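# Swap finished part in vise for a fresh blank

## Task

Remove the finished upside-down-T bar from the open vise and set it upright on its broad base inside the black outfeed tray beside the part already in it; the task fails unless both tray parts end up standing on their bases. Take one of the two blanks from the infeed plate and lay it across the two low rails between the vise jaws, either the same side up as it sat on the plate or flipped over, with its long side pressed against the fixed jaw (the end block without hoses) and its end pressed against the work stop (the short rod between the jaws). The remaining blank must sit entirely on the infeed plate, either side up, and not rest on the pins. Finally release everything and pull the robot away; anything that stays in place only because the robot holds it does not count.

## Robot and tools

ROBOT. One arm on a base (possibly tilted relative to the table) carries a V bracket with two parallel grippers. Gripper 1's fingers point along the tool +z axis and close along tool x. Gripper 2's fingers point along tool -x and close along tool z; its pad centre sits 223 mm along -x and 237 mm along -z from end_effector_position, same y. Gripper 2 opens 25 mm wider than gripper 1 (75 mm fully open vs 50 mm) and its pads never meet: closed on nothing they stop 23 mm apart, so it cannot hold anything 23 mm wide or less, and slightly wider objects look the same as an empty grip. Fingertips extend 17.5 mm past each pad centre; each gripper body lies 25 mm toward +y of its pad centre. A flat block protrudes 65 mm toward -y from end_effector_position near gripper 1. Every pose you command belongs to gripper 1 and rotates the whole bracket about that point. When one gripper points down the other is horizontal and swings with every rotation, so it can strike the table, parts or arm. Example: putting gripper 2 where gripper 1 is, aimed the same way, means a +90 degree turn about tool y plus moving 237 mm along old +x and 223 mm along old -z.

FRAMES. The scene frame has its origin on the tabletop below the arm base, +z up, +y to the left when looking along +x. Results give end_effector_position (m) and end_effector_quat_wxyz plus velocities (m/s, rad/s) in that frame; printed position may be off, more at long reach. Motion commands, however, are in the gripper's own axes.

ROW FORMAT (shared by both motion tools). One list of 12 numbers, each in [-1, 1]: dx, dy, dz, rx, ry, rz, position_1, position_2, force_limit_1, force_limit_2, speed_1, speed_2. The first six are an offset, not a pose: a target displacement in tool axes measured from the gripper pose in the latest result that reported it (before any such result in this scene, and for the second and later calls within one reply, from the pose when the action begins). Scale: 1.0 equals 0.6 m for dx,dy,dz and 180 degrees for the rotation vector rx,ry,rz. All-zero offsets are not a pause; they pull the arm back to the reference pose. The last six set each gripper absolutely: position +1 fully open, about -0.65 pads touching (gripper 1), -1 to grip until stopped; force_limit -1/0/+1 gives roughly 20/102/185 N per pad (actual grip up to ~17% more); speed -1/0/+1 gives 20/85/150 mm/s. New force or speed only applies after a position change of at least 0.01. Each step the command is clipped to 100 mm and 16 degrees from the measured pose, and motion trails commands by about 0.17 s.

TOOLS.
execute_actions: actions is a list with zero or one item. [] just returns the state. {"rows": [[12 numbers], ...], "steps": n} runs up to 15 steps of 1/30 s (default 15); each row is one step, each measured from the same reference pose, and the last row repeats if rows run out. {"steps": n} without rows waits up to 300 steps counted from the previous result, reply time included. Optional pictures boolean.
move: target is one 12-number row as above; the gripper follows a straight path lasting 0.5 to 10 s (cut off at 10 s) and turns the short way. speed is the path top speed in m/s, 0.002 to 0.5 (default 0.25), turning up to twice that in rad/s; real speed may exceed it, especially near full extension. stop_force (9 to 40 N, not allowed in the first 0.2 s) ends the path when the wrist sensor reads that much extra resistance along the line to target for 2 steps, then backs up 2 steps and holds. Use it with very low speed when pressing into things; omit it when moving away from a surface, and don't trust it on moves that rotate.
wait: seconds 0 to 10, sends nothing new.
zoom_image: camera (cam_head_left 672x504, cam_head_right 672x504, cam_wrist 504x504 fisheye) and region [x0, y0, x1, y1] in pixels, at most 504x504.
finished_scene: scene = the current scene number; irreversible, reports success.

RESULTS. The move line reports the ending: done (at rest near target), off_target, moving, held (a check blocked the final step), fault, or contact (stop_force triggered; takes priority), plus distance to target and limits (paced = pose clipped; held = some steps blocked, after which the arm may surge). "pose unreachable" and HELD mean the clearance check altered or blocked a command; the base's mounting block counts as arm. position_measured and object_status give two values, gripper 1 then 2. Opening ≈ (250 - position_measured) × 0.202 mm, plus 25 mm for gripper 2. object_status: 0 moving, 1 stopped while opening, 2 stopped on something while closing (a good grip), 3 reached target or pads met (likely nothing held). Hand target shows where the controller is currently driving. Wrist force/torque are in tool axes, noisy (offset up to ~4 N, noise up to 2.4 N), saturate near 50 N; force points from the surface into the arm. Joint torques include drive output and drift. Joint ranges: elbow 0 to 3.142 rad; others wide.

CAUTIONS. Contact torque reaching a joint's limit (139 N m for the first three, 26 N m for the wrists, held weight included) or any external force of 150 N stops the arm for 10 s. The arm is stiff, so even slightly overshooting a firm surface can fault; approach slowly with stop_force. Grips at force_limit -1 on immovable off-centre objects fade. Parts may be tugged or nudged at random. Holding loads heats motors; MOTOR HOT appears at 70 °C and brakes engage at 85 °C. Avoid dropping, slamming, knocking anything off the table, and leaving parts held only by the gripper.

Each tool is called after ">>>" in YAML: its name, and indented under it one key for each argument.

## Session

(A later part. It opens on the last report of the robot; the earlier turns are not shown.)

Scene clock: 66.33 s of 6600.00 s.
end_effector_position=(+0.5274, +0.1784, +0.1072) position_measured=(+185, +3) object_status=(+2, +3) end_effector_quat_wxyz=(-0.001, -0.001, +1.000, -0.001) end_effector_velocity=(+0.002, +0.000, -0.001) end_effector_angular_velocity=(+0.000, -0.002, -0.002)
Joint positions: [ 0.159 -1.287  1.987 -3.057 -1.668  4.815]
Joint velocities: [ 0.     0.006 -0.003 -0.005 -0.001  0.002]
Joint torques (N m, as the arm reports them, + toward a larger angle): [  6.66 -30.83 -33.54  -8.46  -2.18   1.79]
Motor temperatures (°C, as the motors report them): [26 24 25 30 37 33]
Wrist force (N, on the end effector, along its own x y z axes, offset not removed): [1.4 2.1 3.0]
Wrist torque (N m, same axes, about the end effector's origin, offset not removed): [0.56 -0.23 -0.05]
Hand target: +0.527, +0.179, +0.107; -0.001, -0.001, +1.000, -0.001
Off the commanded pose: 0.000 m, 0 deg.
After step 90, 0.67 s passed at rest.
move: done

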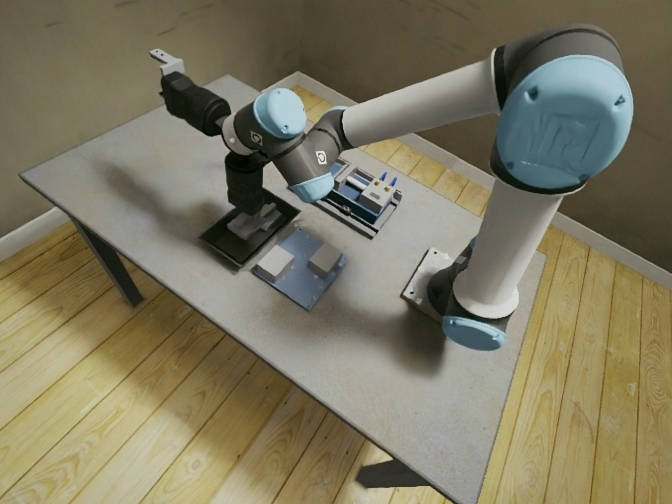

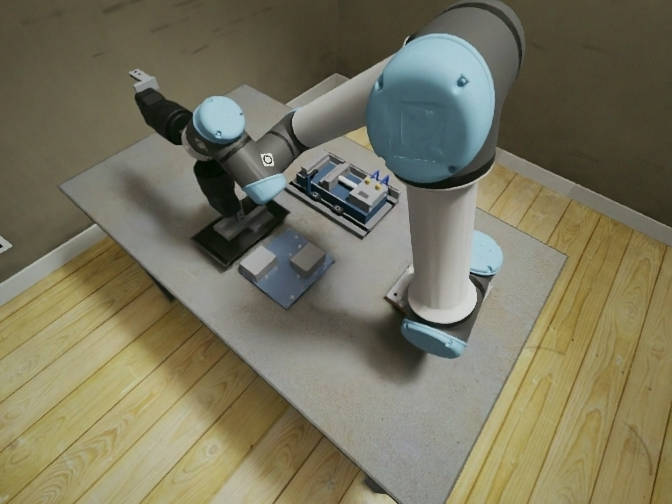

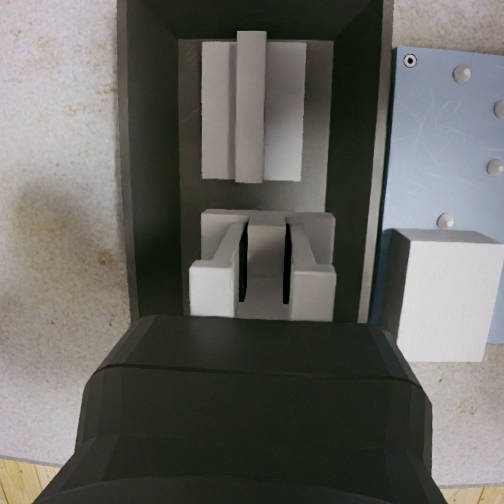

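>>> move:
  target: [-0.008,-0.02,0.075,0,0,0,-1,1,0,0,0,0]
  speed: 0.06
  stop_force: 12

>>> move:
  target: [0,0,0.06,0,0,0,-1,1,0,0,0,0]
  speed: 0.006
  stop_force: 10

>>> move:
  target: [0,0,-0.002,0,0,0,0,1,0,0,0,0]

>>> move:
  target: [0,0,-0.12,0,0,0,1,1,0,0,0,0]

>>> move:
  target: [0.16,0.02,0,0,0,0,1,1,0,0,0,0]

Scene clock: 74.20 s of 6600.00 s.
end_effector_position=(+0.5321, +0.1664, +0.0625) position_measured=(+185, +3) object_status=(+2, +3) end_effector_quat_wxyz=(-0.001, -0.001, +1.000, -0.001) end_effector_velocity=(+0.002, -0.001, -0.002) end_effector_angular_velocity=(-0.000, -0.003, -0.000)
Joint positions: [ 0.134 -1.206  2.026 -3.178 -1.651  4.798]
Joint velocities: [-0.002  0.005 -0.    -0.007  0.001 -0.002]
Joint torques (N m, as the arm reports them, + toward a larger angle): [ -7.24 -33.25 -17.53  -8.11   1.74  -1.75]
Motor temperatures (°C, as the motors report them): [26 24 25 30 37 33]
Wrist force (N, on the end effector, along its own x y z axes, offset not removed): [1.8 1.2 1.2]
Wrist torque (N m, same axes, about the end effector's origin, offset not removed): [0.24 -0.34 -0.09]
Hand target: +0.532, +0.166, +0.062; -0.001, -0.001, +1.000, -0.001
Off the commanded pose: 0.000 m, 0 deg.
After step 90, 3.63 s passed at rest.
move: done

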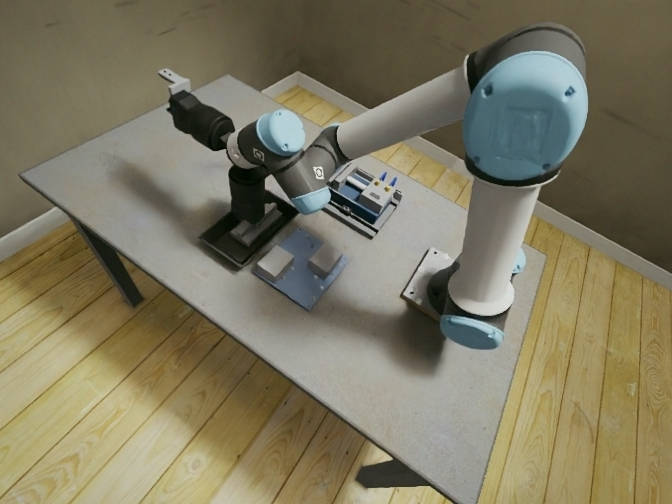

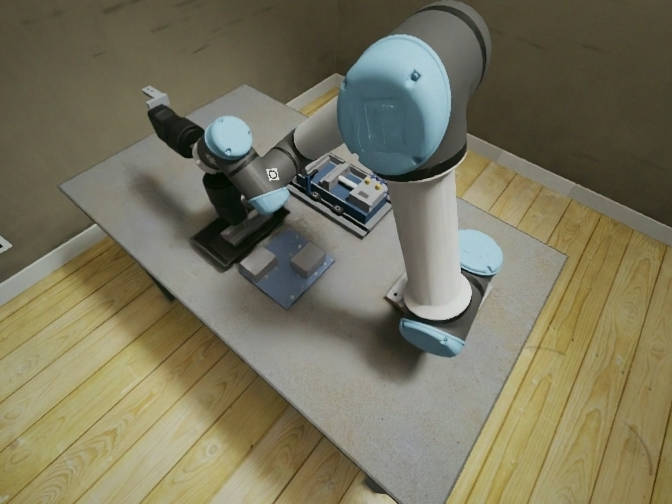

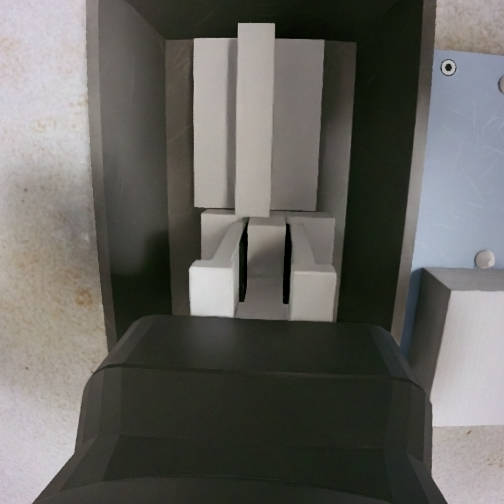

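Scene clock: 77.67 s of 6600.00 s.
end_effector_position=(+0.5320, +0.1664, +0.0440) position_measured=(+185, +3) object_status=(+2, +3) end_effector_quat_wxyz=(-0.001, -0.000, +1.000, -0.001) end_effector_velocity=(-0.001, +0.000, +0.001) end_effector_angular_velocity=(+0.001, +0.005, +0.001)
Joint positions: [ 0.134 -1.17   2.038 -3.226 -1.651  4.798]
Joint velocities: [-0.001 -0.004 -0.001  0.01   0.003 -0.   ]
Joint torques (N m, as the arm reports them, + toward a larger angle): [  6.64 -42.79 -13.85  -0.23  -1.2    2.13]
Motor temperatures (°C, as the motors report them): [26 24 25 30 37 33]
Wrist force (N, on the end effector, along its own x y z axes, offset not removed): [-0.9 1.8 -25.8]
Wrist torque (N m, same axes, about the end effector's origin, offset not removed): [0.18 -0.98 -0.03]
Hand target: +0.532, +0.166, +0.044; -0.001, -0.001, +1.000, -0.001
Off the commanded pose: 0.018 m, 0 deg.
move: contact

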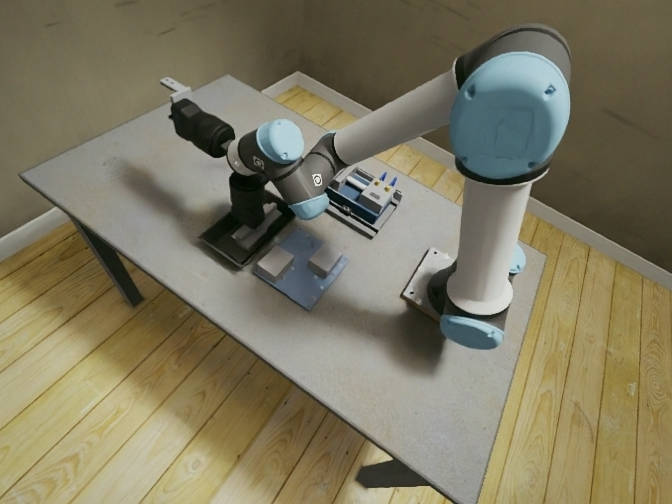

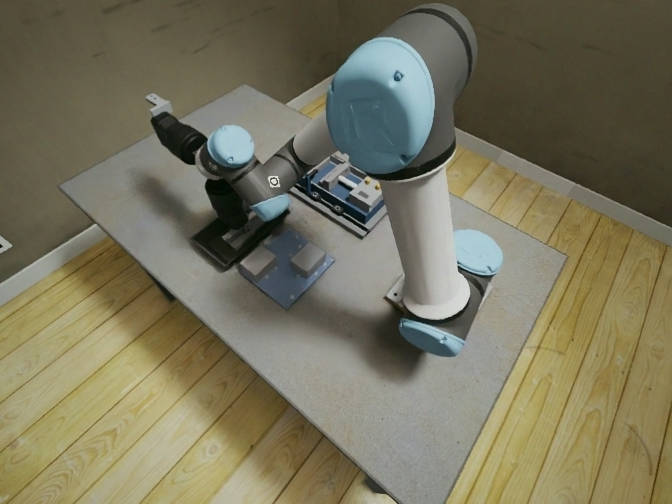

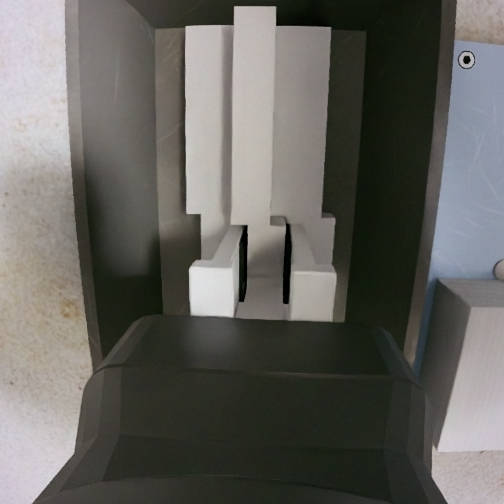

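Scene clock: 78.37 s of 6600.00 s.
end_effector_position=(+0.5320, +0.1664, +0.0451) position_measured=(+152, +3) object_status=(+3, +3) end_effector_quat_wxyz=(-0.001, -0.001, +1.000, -0.001) end_effector_velocity=(+0.001, +0.000, +0.001) end_effector_angular_velocity=(-0.001, -0.001, +0.001)
Joint positions: [ 0.134 -1.172  2.038 -3.223 -1.651  4.798]
Joint velocities: [ 0.001 -0.001 -0.002  0.001 -0.001 -0.001]
Joint torques (N m, as the arm reports them, + toward a larger angle): [  3.52 -60.54 -32.83  -4.92  -0.49   1.91]
Motor temperatures (°C, as the motors report them): [26 24 25 30 37 33]
Wrist force (N, on the end effector, along its own x y z axes, offset not removed): [2.2 1.7 0.6]
Wrist torque (N m, same axes, about the end effector's origin, offset not removed): [0.46 -0.42 -0.08]
Hand target: +0.532, +0.166, +0.045; -0.001, -0.000, +1.000, -0.001
Off the commanded pose: 0.000 m, 0 deg.
move: done

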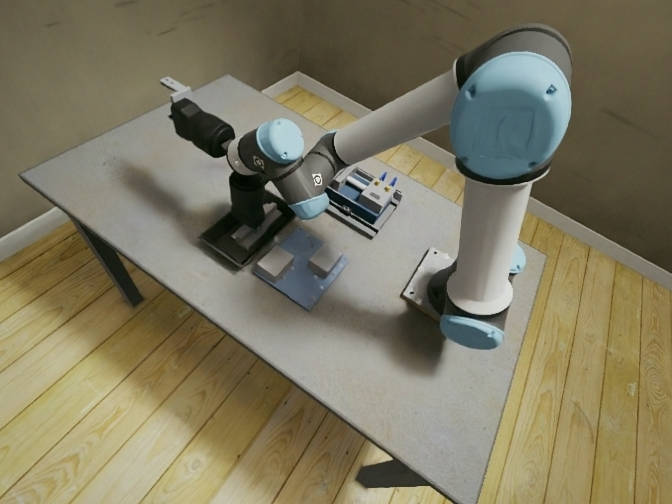

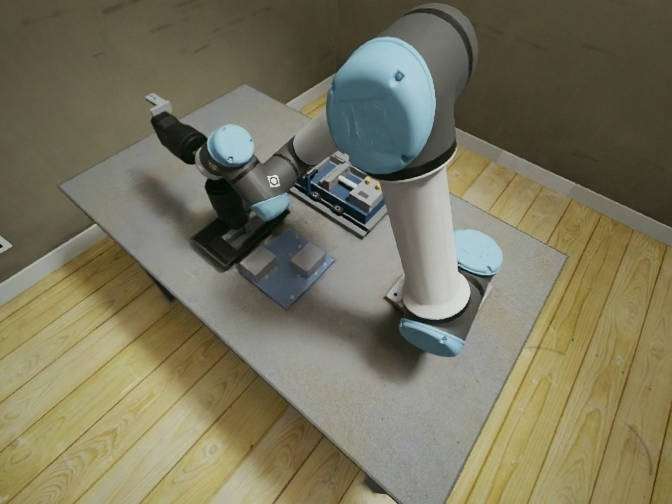

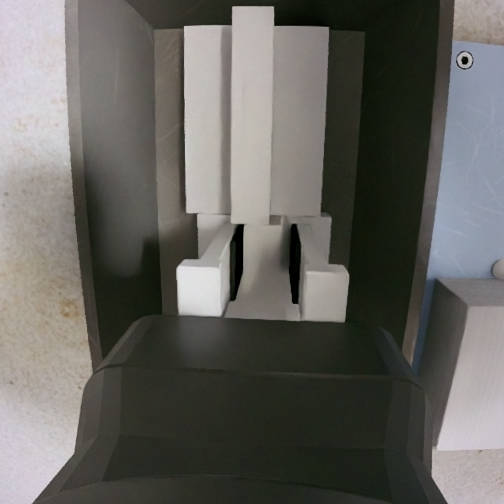

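Scene clock: 79.37 s of 6600.00 s.
end_effector_position=(+0.5321, +0.1665, +0.1168) position_measured=(+3, +3) object_status=(+3, +3) end_effector_quat_wxyz=(-0.001, -0.001, +1.000, -0.001) end_effector_velocity=(+0.001, +0.000, +0.003) end_effector_angular_velocity=(+0.000, -0.001, +0.001)
Joint positions: [ 0.133 -1.303  1.978 -3.033 -1.65   4.797]
Joint velocities: [ 0.    -0.004 -0.005  0.007  0.    -0.   ]
Joint torques (N m, as the arm reports them, + toward a larger angle): [ -6.13 -57.63 -35.98  -4.57   1.97  -1.98]
Motor temperatures (°C, as the motors report them): [26 24 25 30 37 33]
Wrist force (N, on the end effector, along its own x y z axes, offset not removed): [1.5 1.7 -0.8]
Wrist torque (N m, same axes, about the end effector's origin, offset not removed): [0.39 -0.35 -0.05]
Hand target: +0.532, +0.166, +0.117; -0.001, -0.001, +1.000, -0.001
Off the commanded pose: 0.000 m, 0 deg.
move: done

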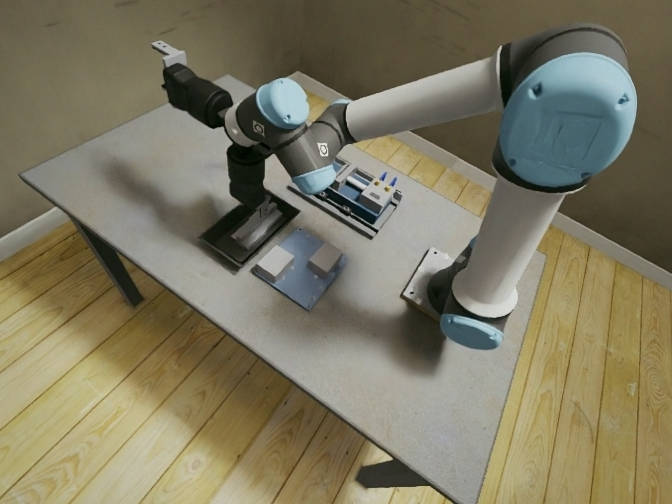

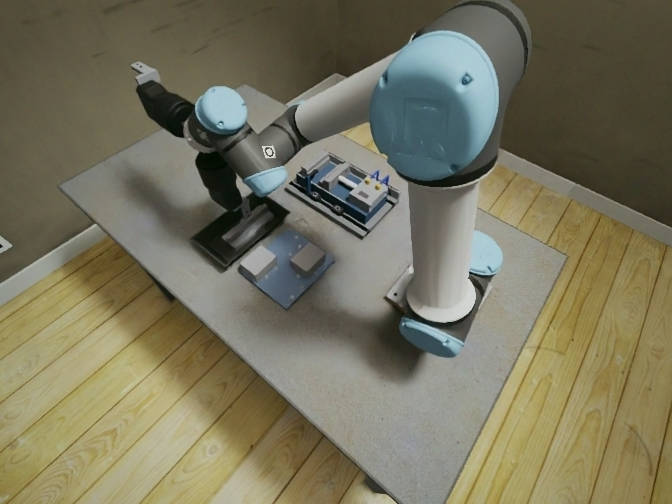

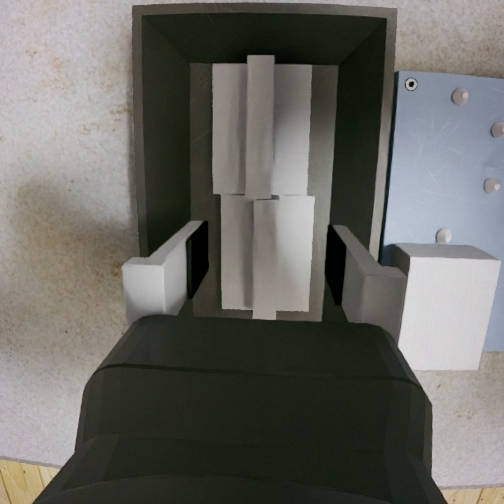

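Scene clock: 80.43 s of 6600.00 s.
end_effector_position=(+0.4364, +0.1784, +0.1169) position_measured=(+3, +3) object_status=(+3, +3) end_effector_quat_wxyz=(-0.001, -0.001, +1.000, -0.001) end_effector_velocity=(-0.001, -0.000, +0.001) end_effector_angular_velocity=(+0.001, -0.003, -0.001)
Joint positions: [ 0.191 -1.48   2.201 -3.075 -1.691  4.838]
Joint velocities: [-0.    -0.005  0.004 -0.001 -0.     0.001]
Joint torques (N m, as the arm reports them, + toward a larger angle): [  6.35 -46.25 -17.93  -5.01  -2.37   1.95]
Motor temperatures (°C, as the motors report them): [26 24 25 30 37 33]
Wrist force (N, on the end effector, along its own x y z axes, offset not removed): [1.5 2.3 0.5]
Wrist torque (N m, same axes, about the end effector's origin, offset not removed): [0.42 -0.33 -0.12]
Hand target: +0.436, +0.178, +0.117; -0.001, -0.001, +1.000, -0.001
Off the commanded pose: 0.000 m, 0 deg.
move: done

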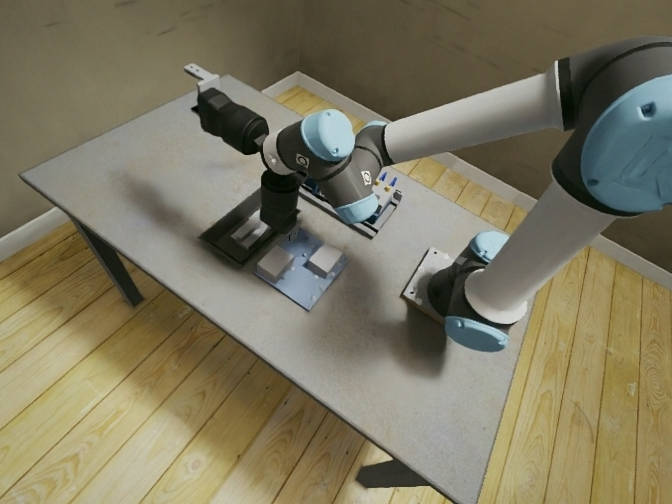

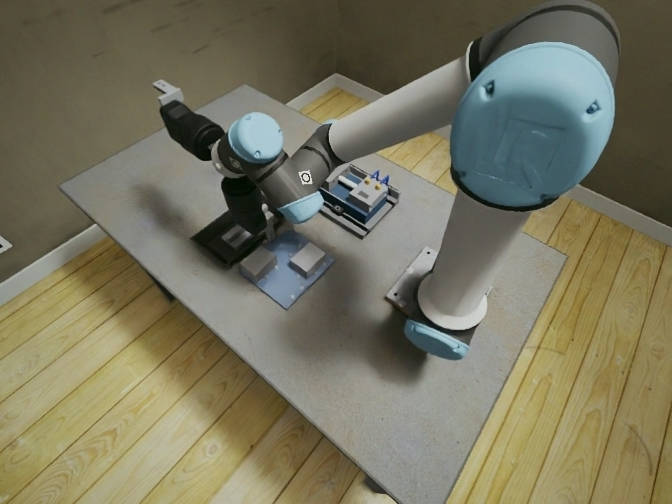

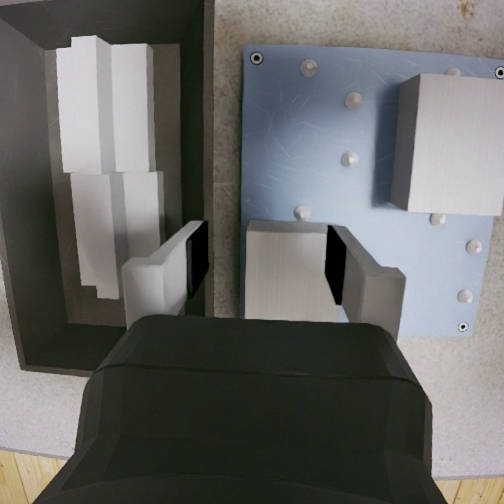

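>>> move:
  target: [0.025,0.025,0.06,0,0,0,1,1,0,0,0,0]
  speed: 0.1

Scene clock: 89.87 s of 6600.00 s.
end_effector_position=(+0.4214, +0.1932, +0.0812) position_measured=(+3, +3) object_status=(+3, +3) end_effector_quat_wxyz=(-0.001, -0.001, +1.000, -0.001) end_effector_velocity=(-0.001, +0.001, -0.003) end_effector_angular_velocity=(-0.000, +0.001, +0.001)
Joint positions: [ 0.235 -1.419  2.255 -3.186 -1.722  4.87 ]
Joint velocities: [ 0.003  0.006  0.004 -0.008 -0.001  0.002]
Joint torques (N m, as the arm reports them, + toward a larger angle): [  5.92 -16.98 -16.93  -7.9   -2.42   2.1 ]
Motor temperatures (°C, as the motors report them): [26 24 25 30 37 33]
Wrist force (N, on the end effector, along its own x y z axes, offset not removed): [2.9 1.5 1.1]
Wrist torque (N m, same axes, about the end effector's origin, offset not removed): [0.49 -0.50 -0.14]
Hand target: +0.421, +0.193, +0.081; -0.001, -0.001, +1.000, -0.001
Off the commanded pose: 0.000 m, 0 deg.
After step 90, 5.50 s passed at rest.
move: done

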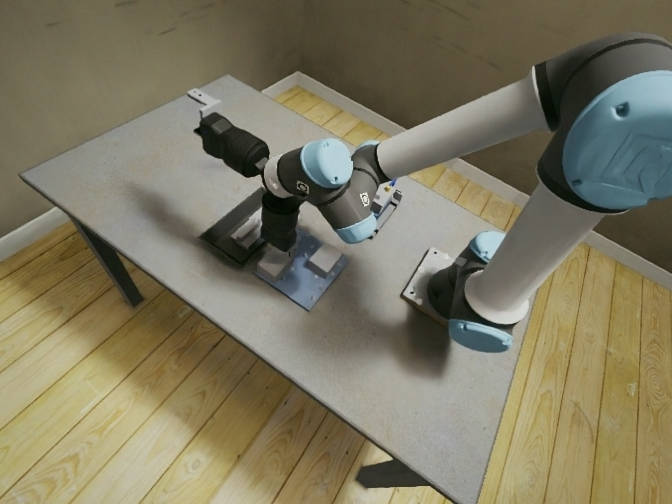

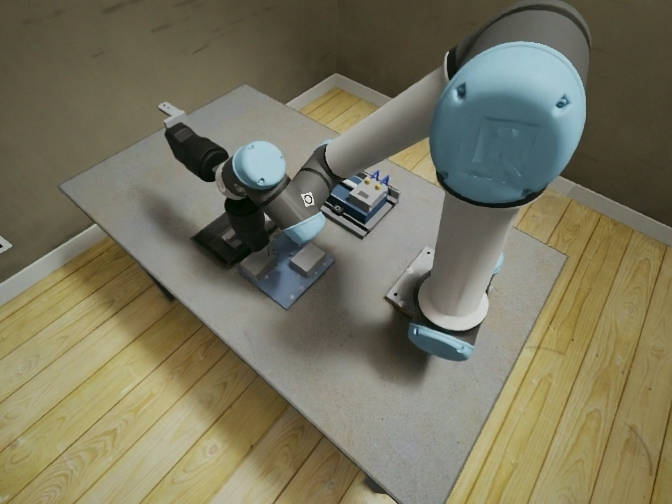

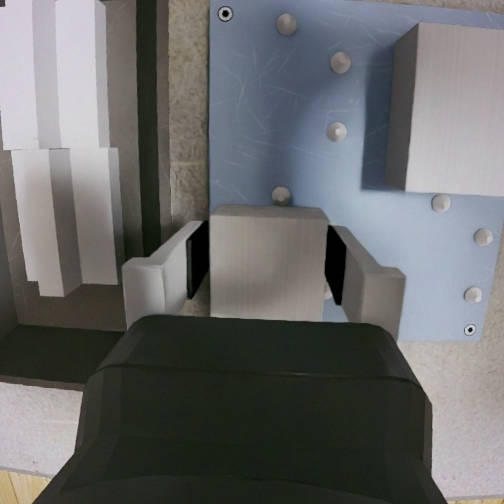

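>>> move:
  target: [0.002,0,0.058,0,0,0,1,1,0,0,0,0]
  speed: 0.012
  stop_force: 10

>>> move:
  target: [0,0,0,0,0,0,-1,1,0,0,0,0]

Scene clock: 97.37 s of 6600.00 s.
end_effector_position=(+0.4206, +0.1932, +0.0616) position_measured=(+3, +3) object_status=(+3, +3) end_effector_quat_wxyz=(-0.001, -0.000, +1.000, -0.001) end_effector_velocity=(-0.003, -0.000, +0.001) end_effector_angular_velocity=(-0.001, +0.011, -0.000)
Joint positions: [ 0.236 -1.374  2.275 -3.25  -1.723  4.87 ]
Joint velocities: [-0.    -0.008  0.     0.019  0.001  0.001]
Joint torques (N m, as the arm reports them, + toward a larger angle): [  3.43 -27.24 -11.08   3.24   0.98   2.08]
Motor temperatures (°C, as the motors report them): [26 24 25 30 37 33]
Wrist force (N, on the end effector, along its own x y z axes, offset not removed): [-8.1 2.9 -38.7]
Wrist torque (N m, same axes, about the end effector's origin, offset not removed): [0.13 -1.22 0.02]
Hand target: +0.421, +0.193, +0.062; -0.001, -0.001, +1.000, -0.001
Off the commanded pose: 0.015 m, 0 deg.
After step 90, 2.50 s passed at rest.
move: contact

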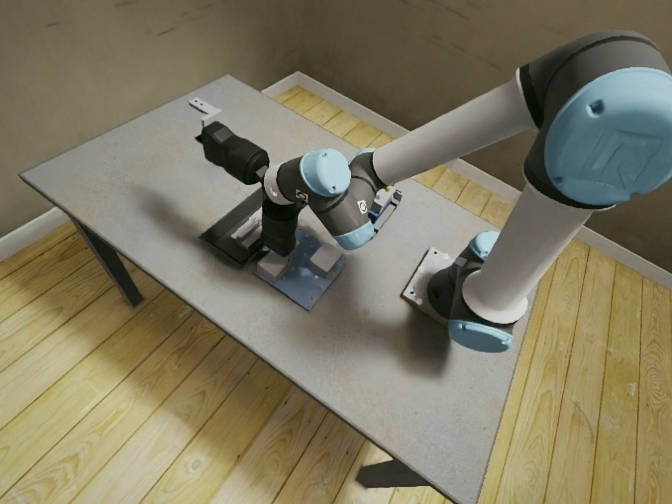

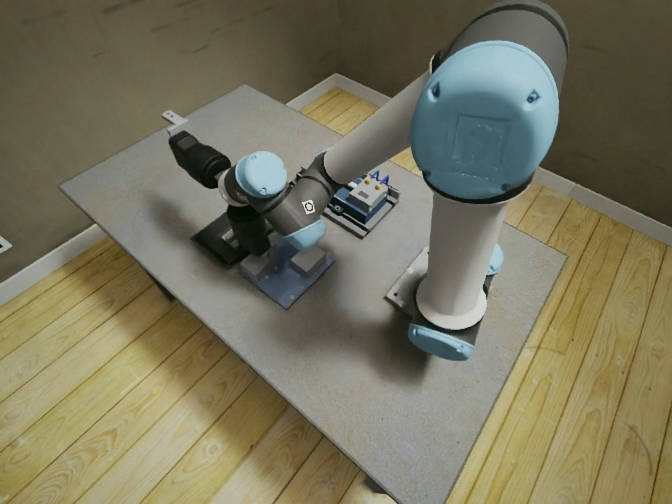

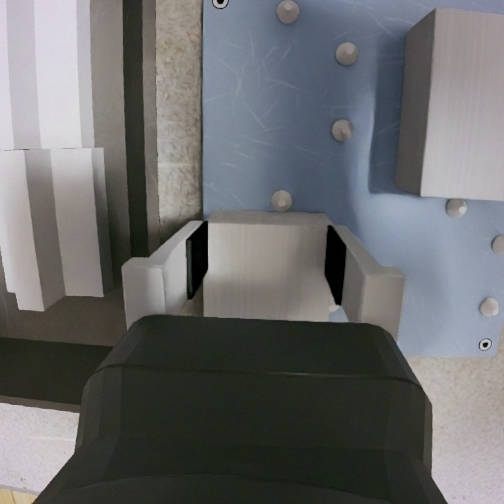

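Scene clock: 98.20 s of 6600.00 s.
end_effector_position=(+0.4206, +0.1932, +0.0617) position_measured=(+253, +3) object_status=(+3, +3) end_effector_quat_wxyz=(-0.001, -0.000, +1.000, -0.001) end_effector_velocity=(-0.000, -0.000, -0.000) end_effector_angular_velocity=(-0.001, +0.001, -0.001)
Joint positions: [ 0.236 -1.374  2.275 -3.25  -1.723  4.87 ]
Joint velocities: [ 0.001  0.    -0.     0.001 -0.002  0.001]
Joint torques (N m, as the arm reports them, + toward a larger angle): [ 1.79 -0.77 -1.2  -1.73  2.04  2.09]
Motor temperatures (°C, as the motors report them): [26 24 25 30 37 33]
Wrist force (N, on the end effector, along its own x y z axes, offset not removed): [-1.5 0.0 -39.7]
Wrist torque (N m, same axes, about the end effector's origin, offset not removed): [-0.18 -0.46 -0.06]
Hand target: +0.421, +0.193, +0.062; -0.001, -0.000, +1.000, -0.001
Off the commanded pose: 0.000 m, 0 deg.
move: done

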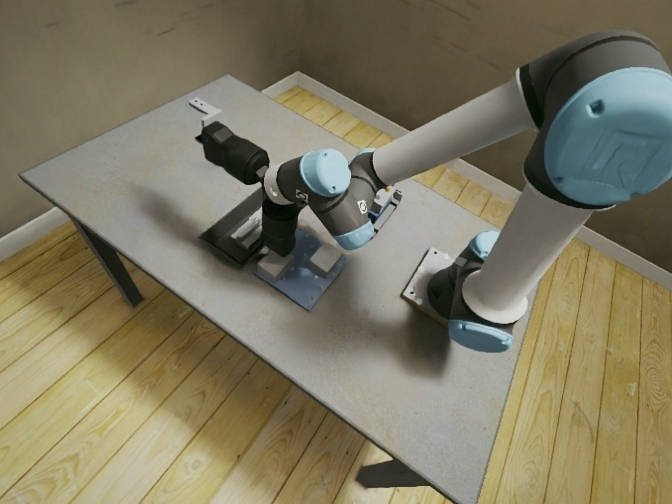

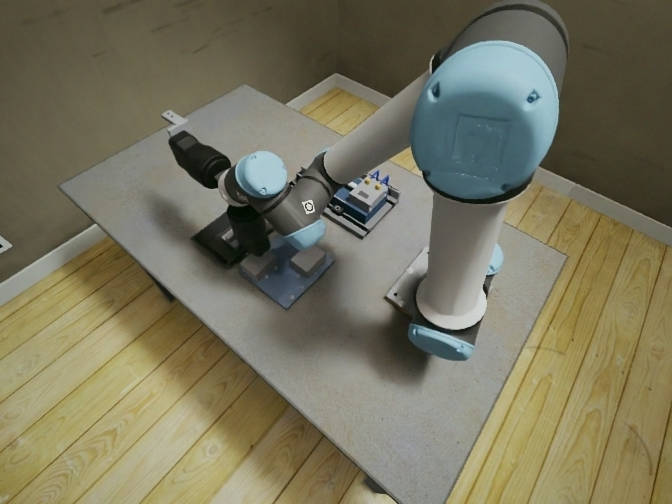

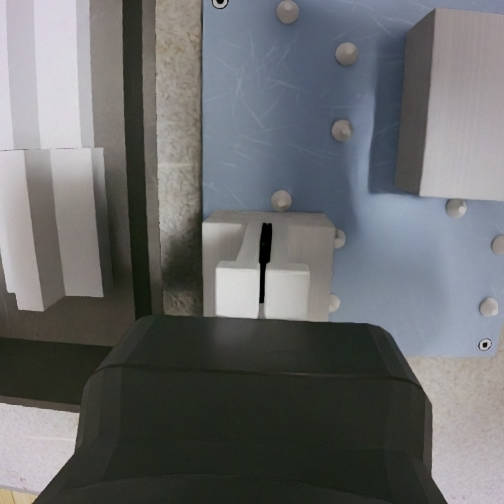

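>>> move:
  target: [0,0.013,-0.15,0,0,0,1,1,0,0,0,0]

>>> move:
  target: [0.395,0,-0.3717,0,0.5,0,1,1,0,0,0,0]

Scene clock: 109.57 s of 6600.00 s.
end_effector_position=(+0.4208, +0.2011, +0.1513) position_measured=(+3, +3) object_status=(+3, +3) end_effector_quat_wxyz=(-0.001, -0.001, +1.000, -0.001) end_effector_velocity=(-0.000, +0.000, +0.002) end_effector_angular_velocity=(-0.001, +0.003, -0.001)
Joint positions: [ 0.254 -1.549  2.162 -2.96  -1.736  4.883]
Joint velocities: [ 0.001 -0.003 -0.005  0.012 -0.001  0.001]
Joint torques (N m, as the arm reports them, + toward a larger angle): [  6.86 -43.59 -37.22  -5.02  -2.66   1.97]
Motor temperatures (°C, as the motors report them): [26 24 25 30 37 33]
Wrist force (N, on the end effector, along its own x y z axes, offset not removed): [2.5 0.6 0.0]
Wrist torque (N m, same axes, about the end effector's origin, offset not removed): [0.26 -0.38 -0.18]
Hand target: +0.421, +0.201, +0.152; -0.001, -0.000, +1.000, -0.001
Off the commanded pose: 0.000 m, 0 deg.
After step 90, 7.33 s passed at rest.
move: done

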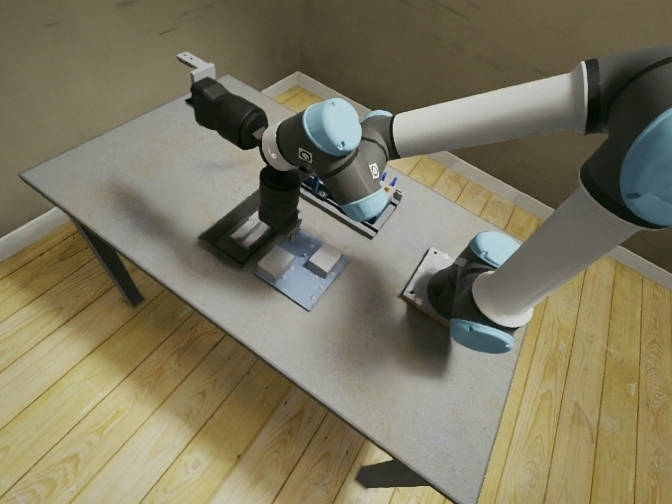

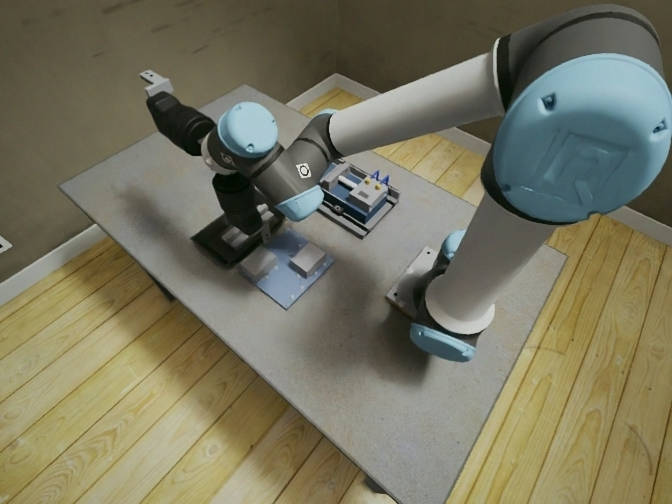

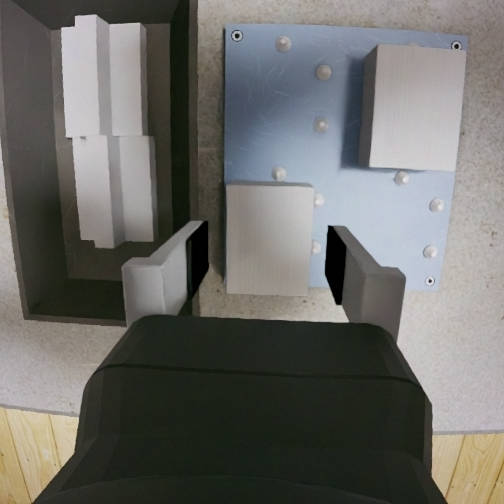

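Scene clock: 113.30 s of 6600.00 s.
end_effector_position=(+0.1845, +0.2010, +0.3748) position_measured=(+3, +3) object_status=(+3, +3) end_effector_quat_wxyz=(+0.708, +0.001, -0.706, +0.001) end_effector_velocity=(-0.001, -0.000, +0.001) end_effector_angular_velocity=(+0.001, +0.005, -0.000)
Joint positions: [ 0.199 -1.432  1.677 -1.045 -1.44   4.838]
Joint velocities: [-0.    -0.001  0.001  0.006  0.001 -0.001]
Joint torques (N m, as the arm reports them, + toward a larger angle): [  8.36 -48.17 -17.95   2.08   2.5   -1.74]
Motor temperatures (°C, as the motors report them): [26 24 25 30 37 33]
Wrist force (N, on the end effector, along its own x y z axes, offset not removed): [3.6 1.0 0.2]
Wrist torque (N m, same axes, about the end effector's origin, offset not removed): [0.33 -0.68 -0.10]
Hand target: +0.184, +0.201, +0.375; +0.708, +0.001, -0.706, +0.001
Off the commanded pose: 0.000 m, 0 deg.
move: done

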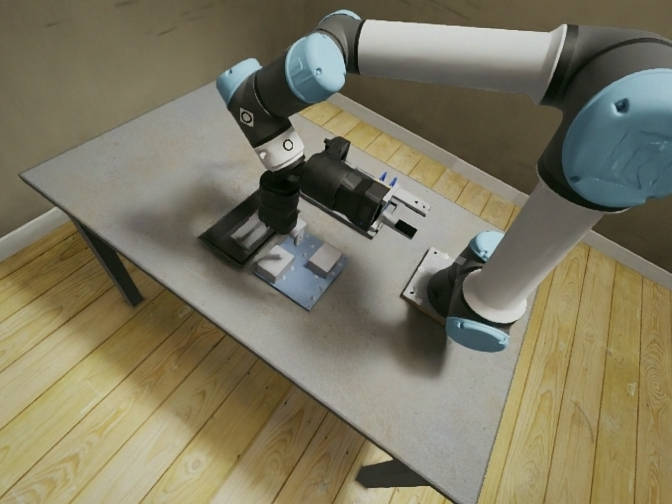

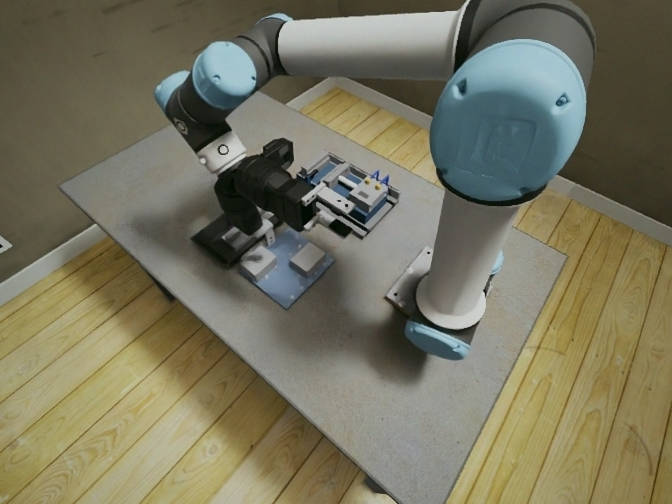

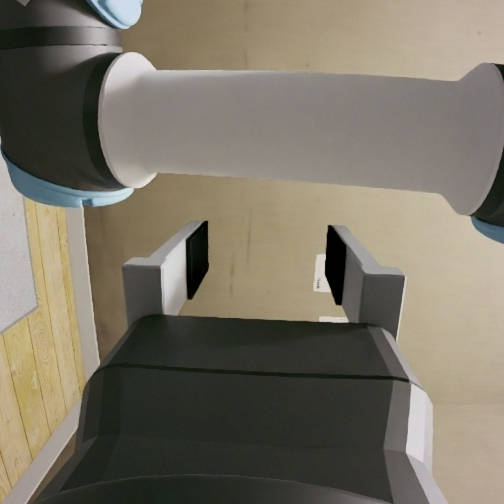

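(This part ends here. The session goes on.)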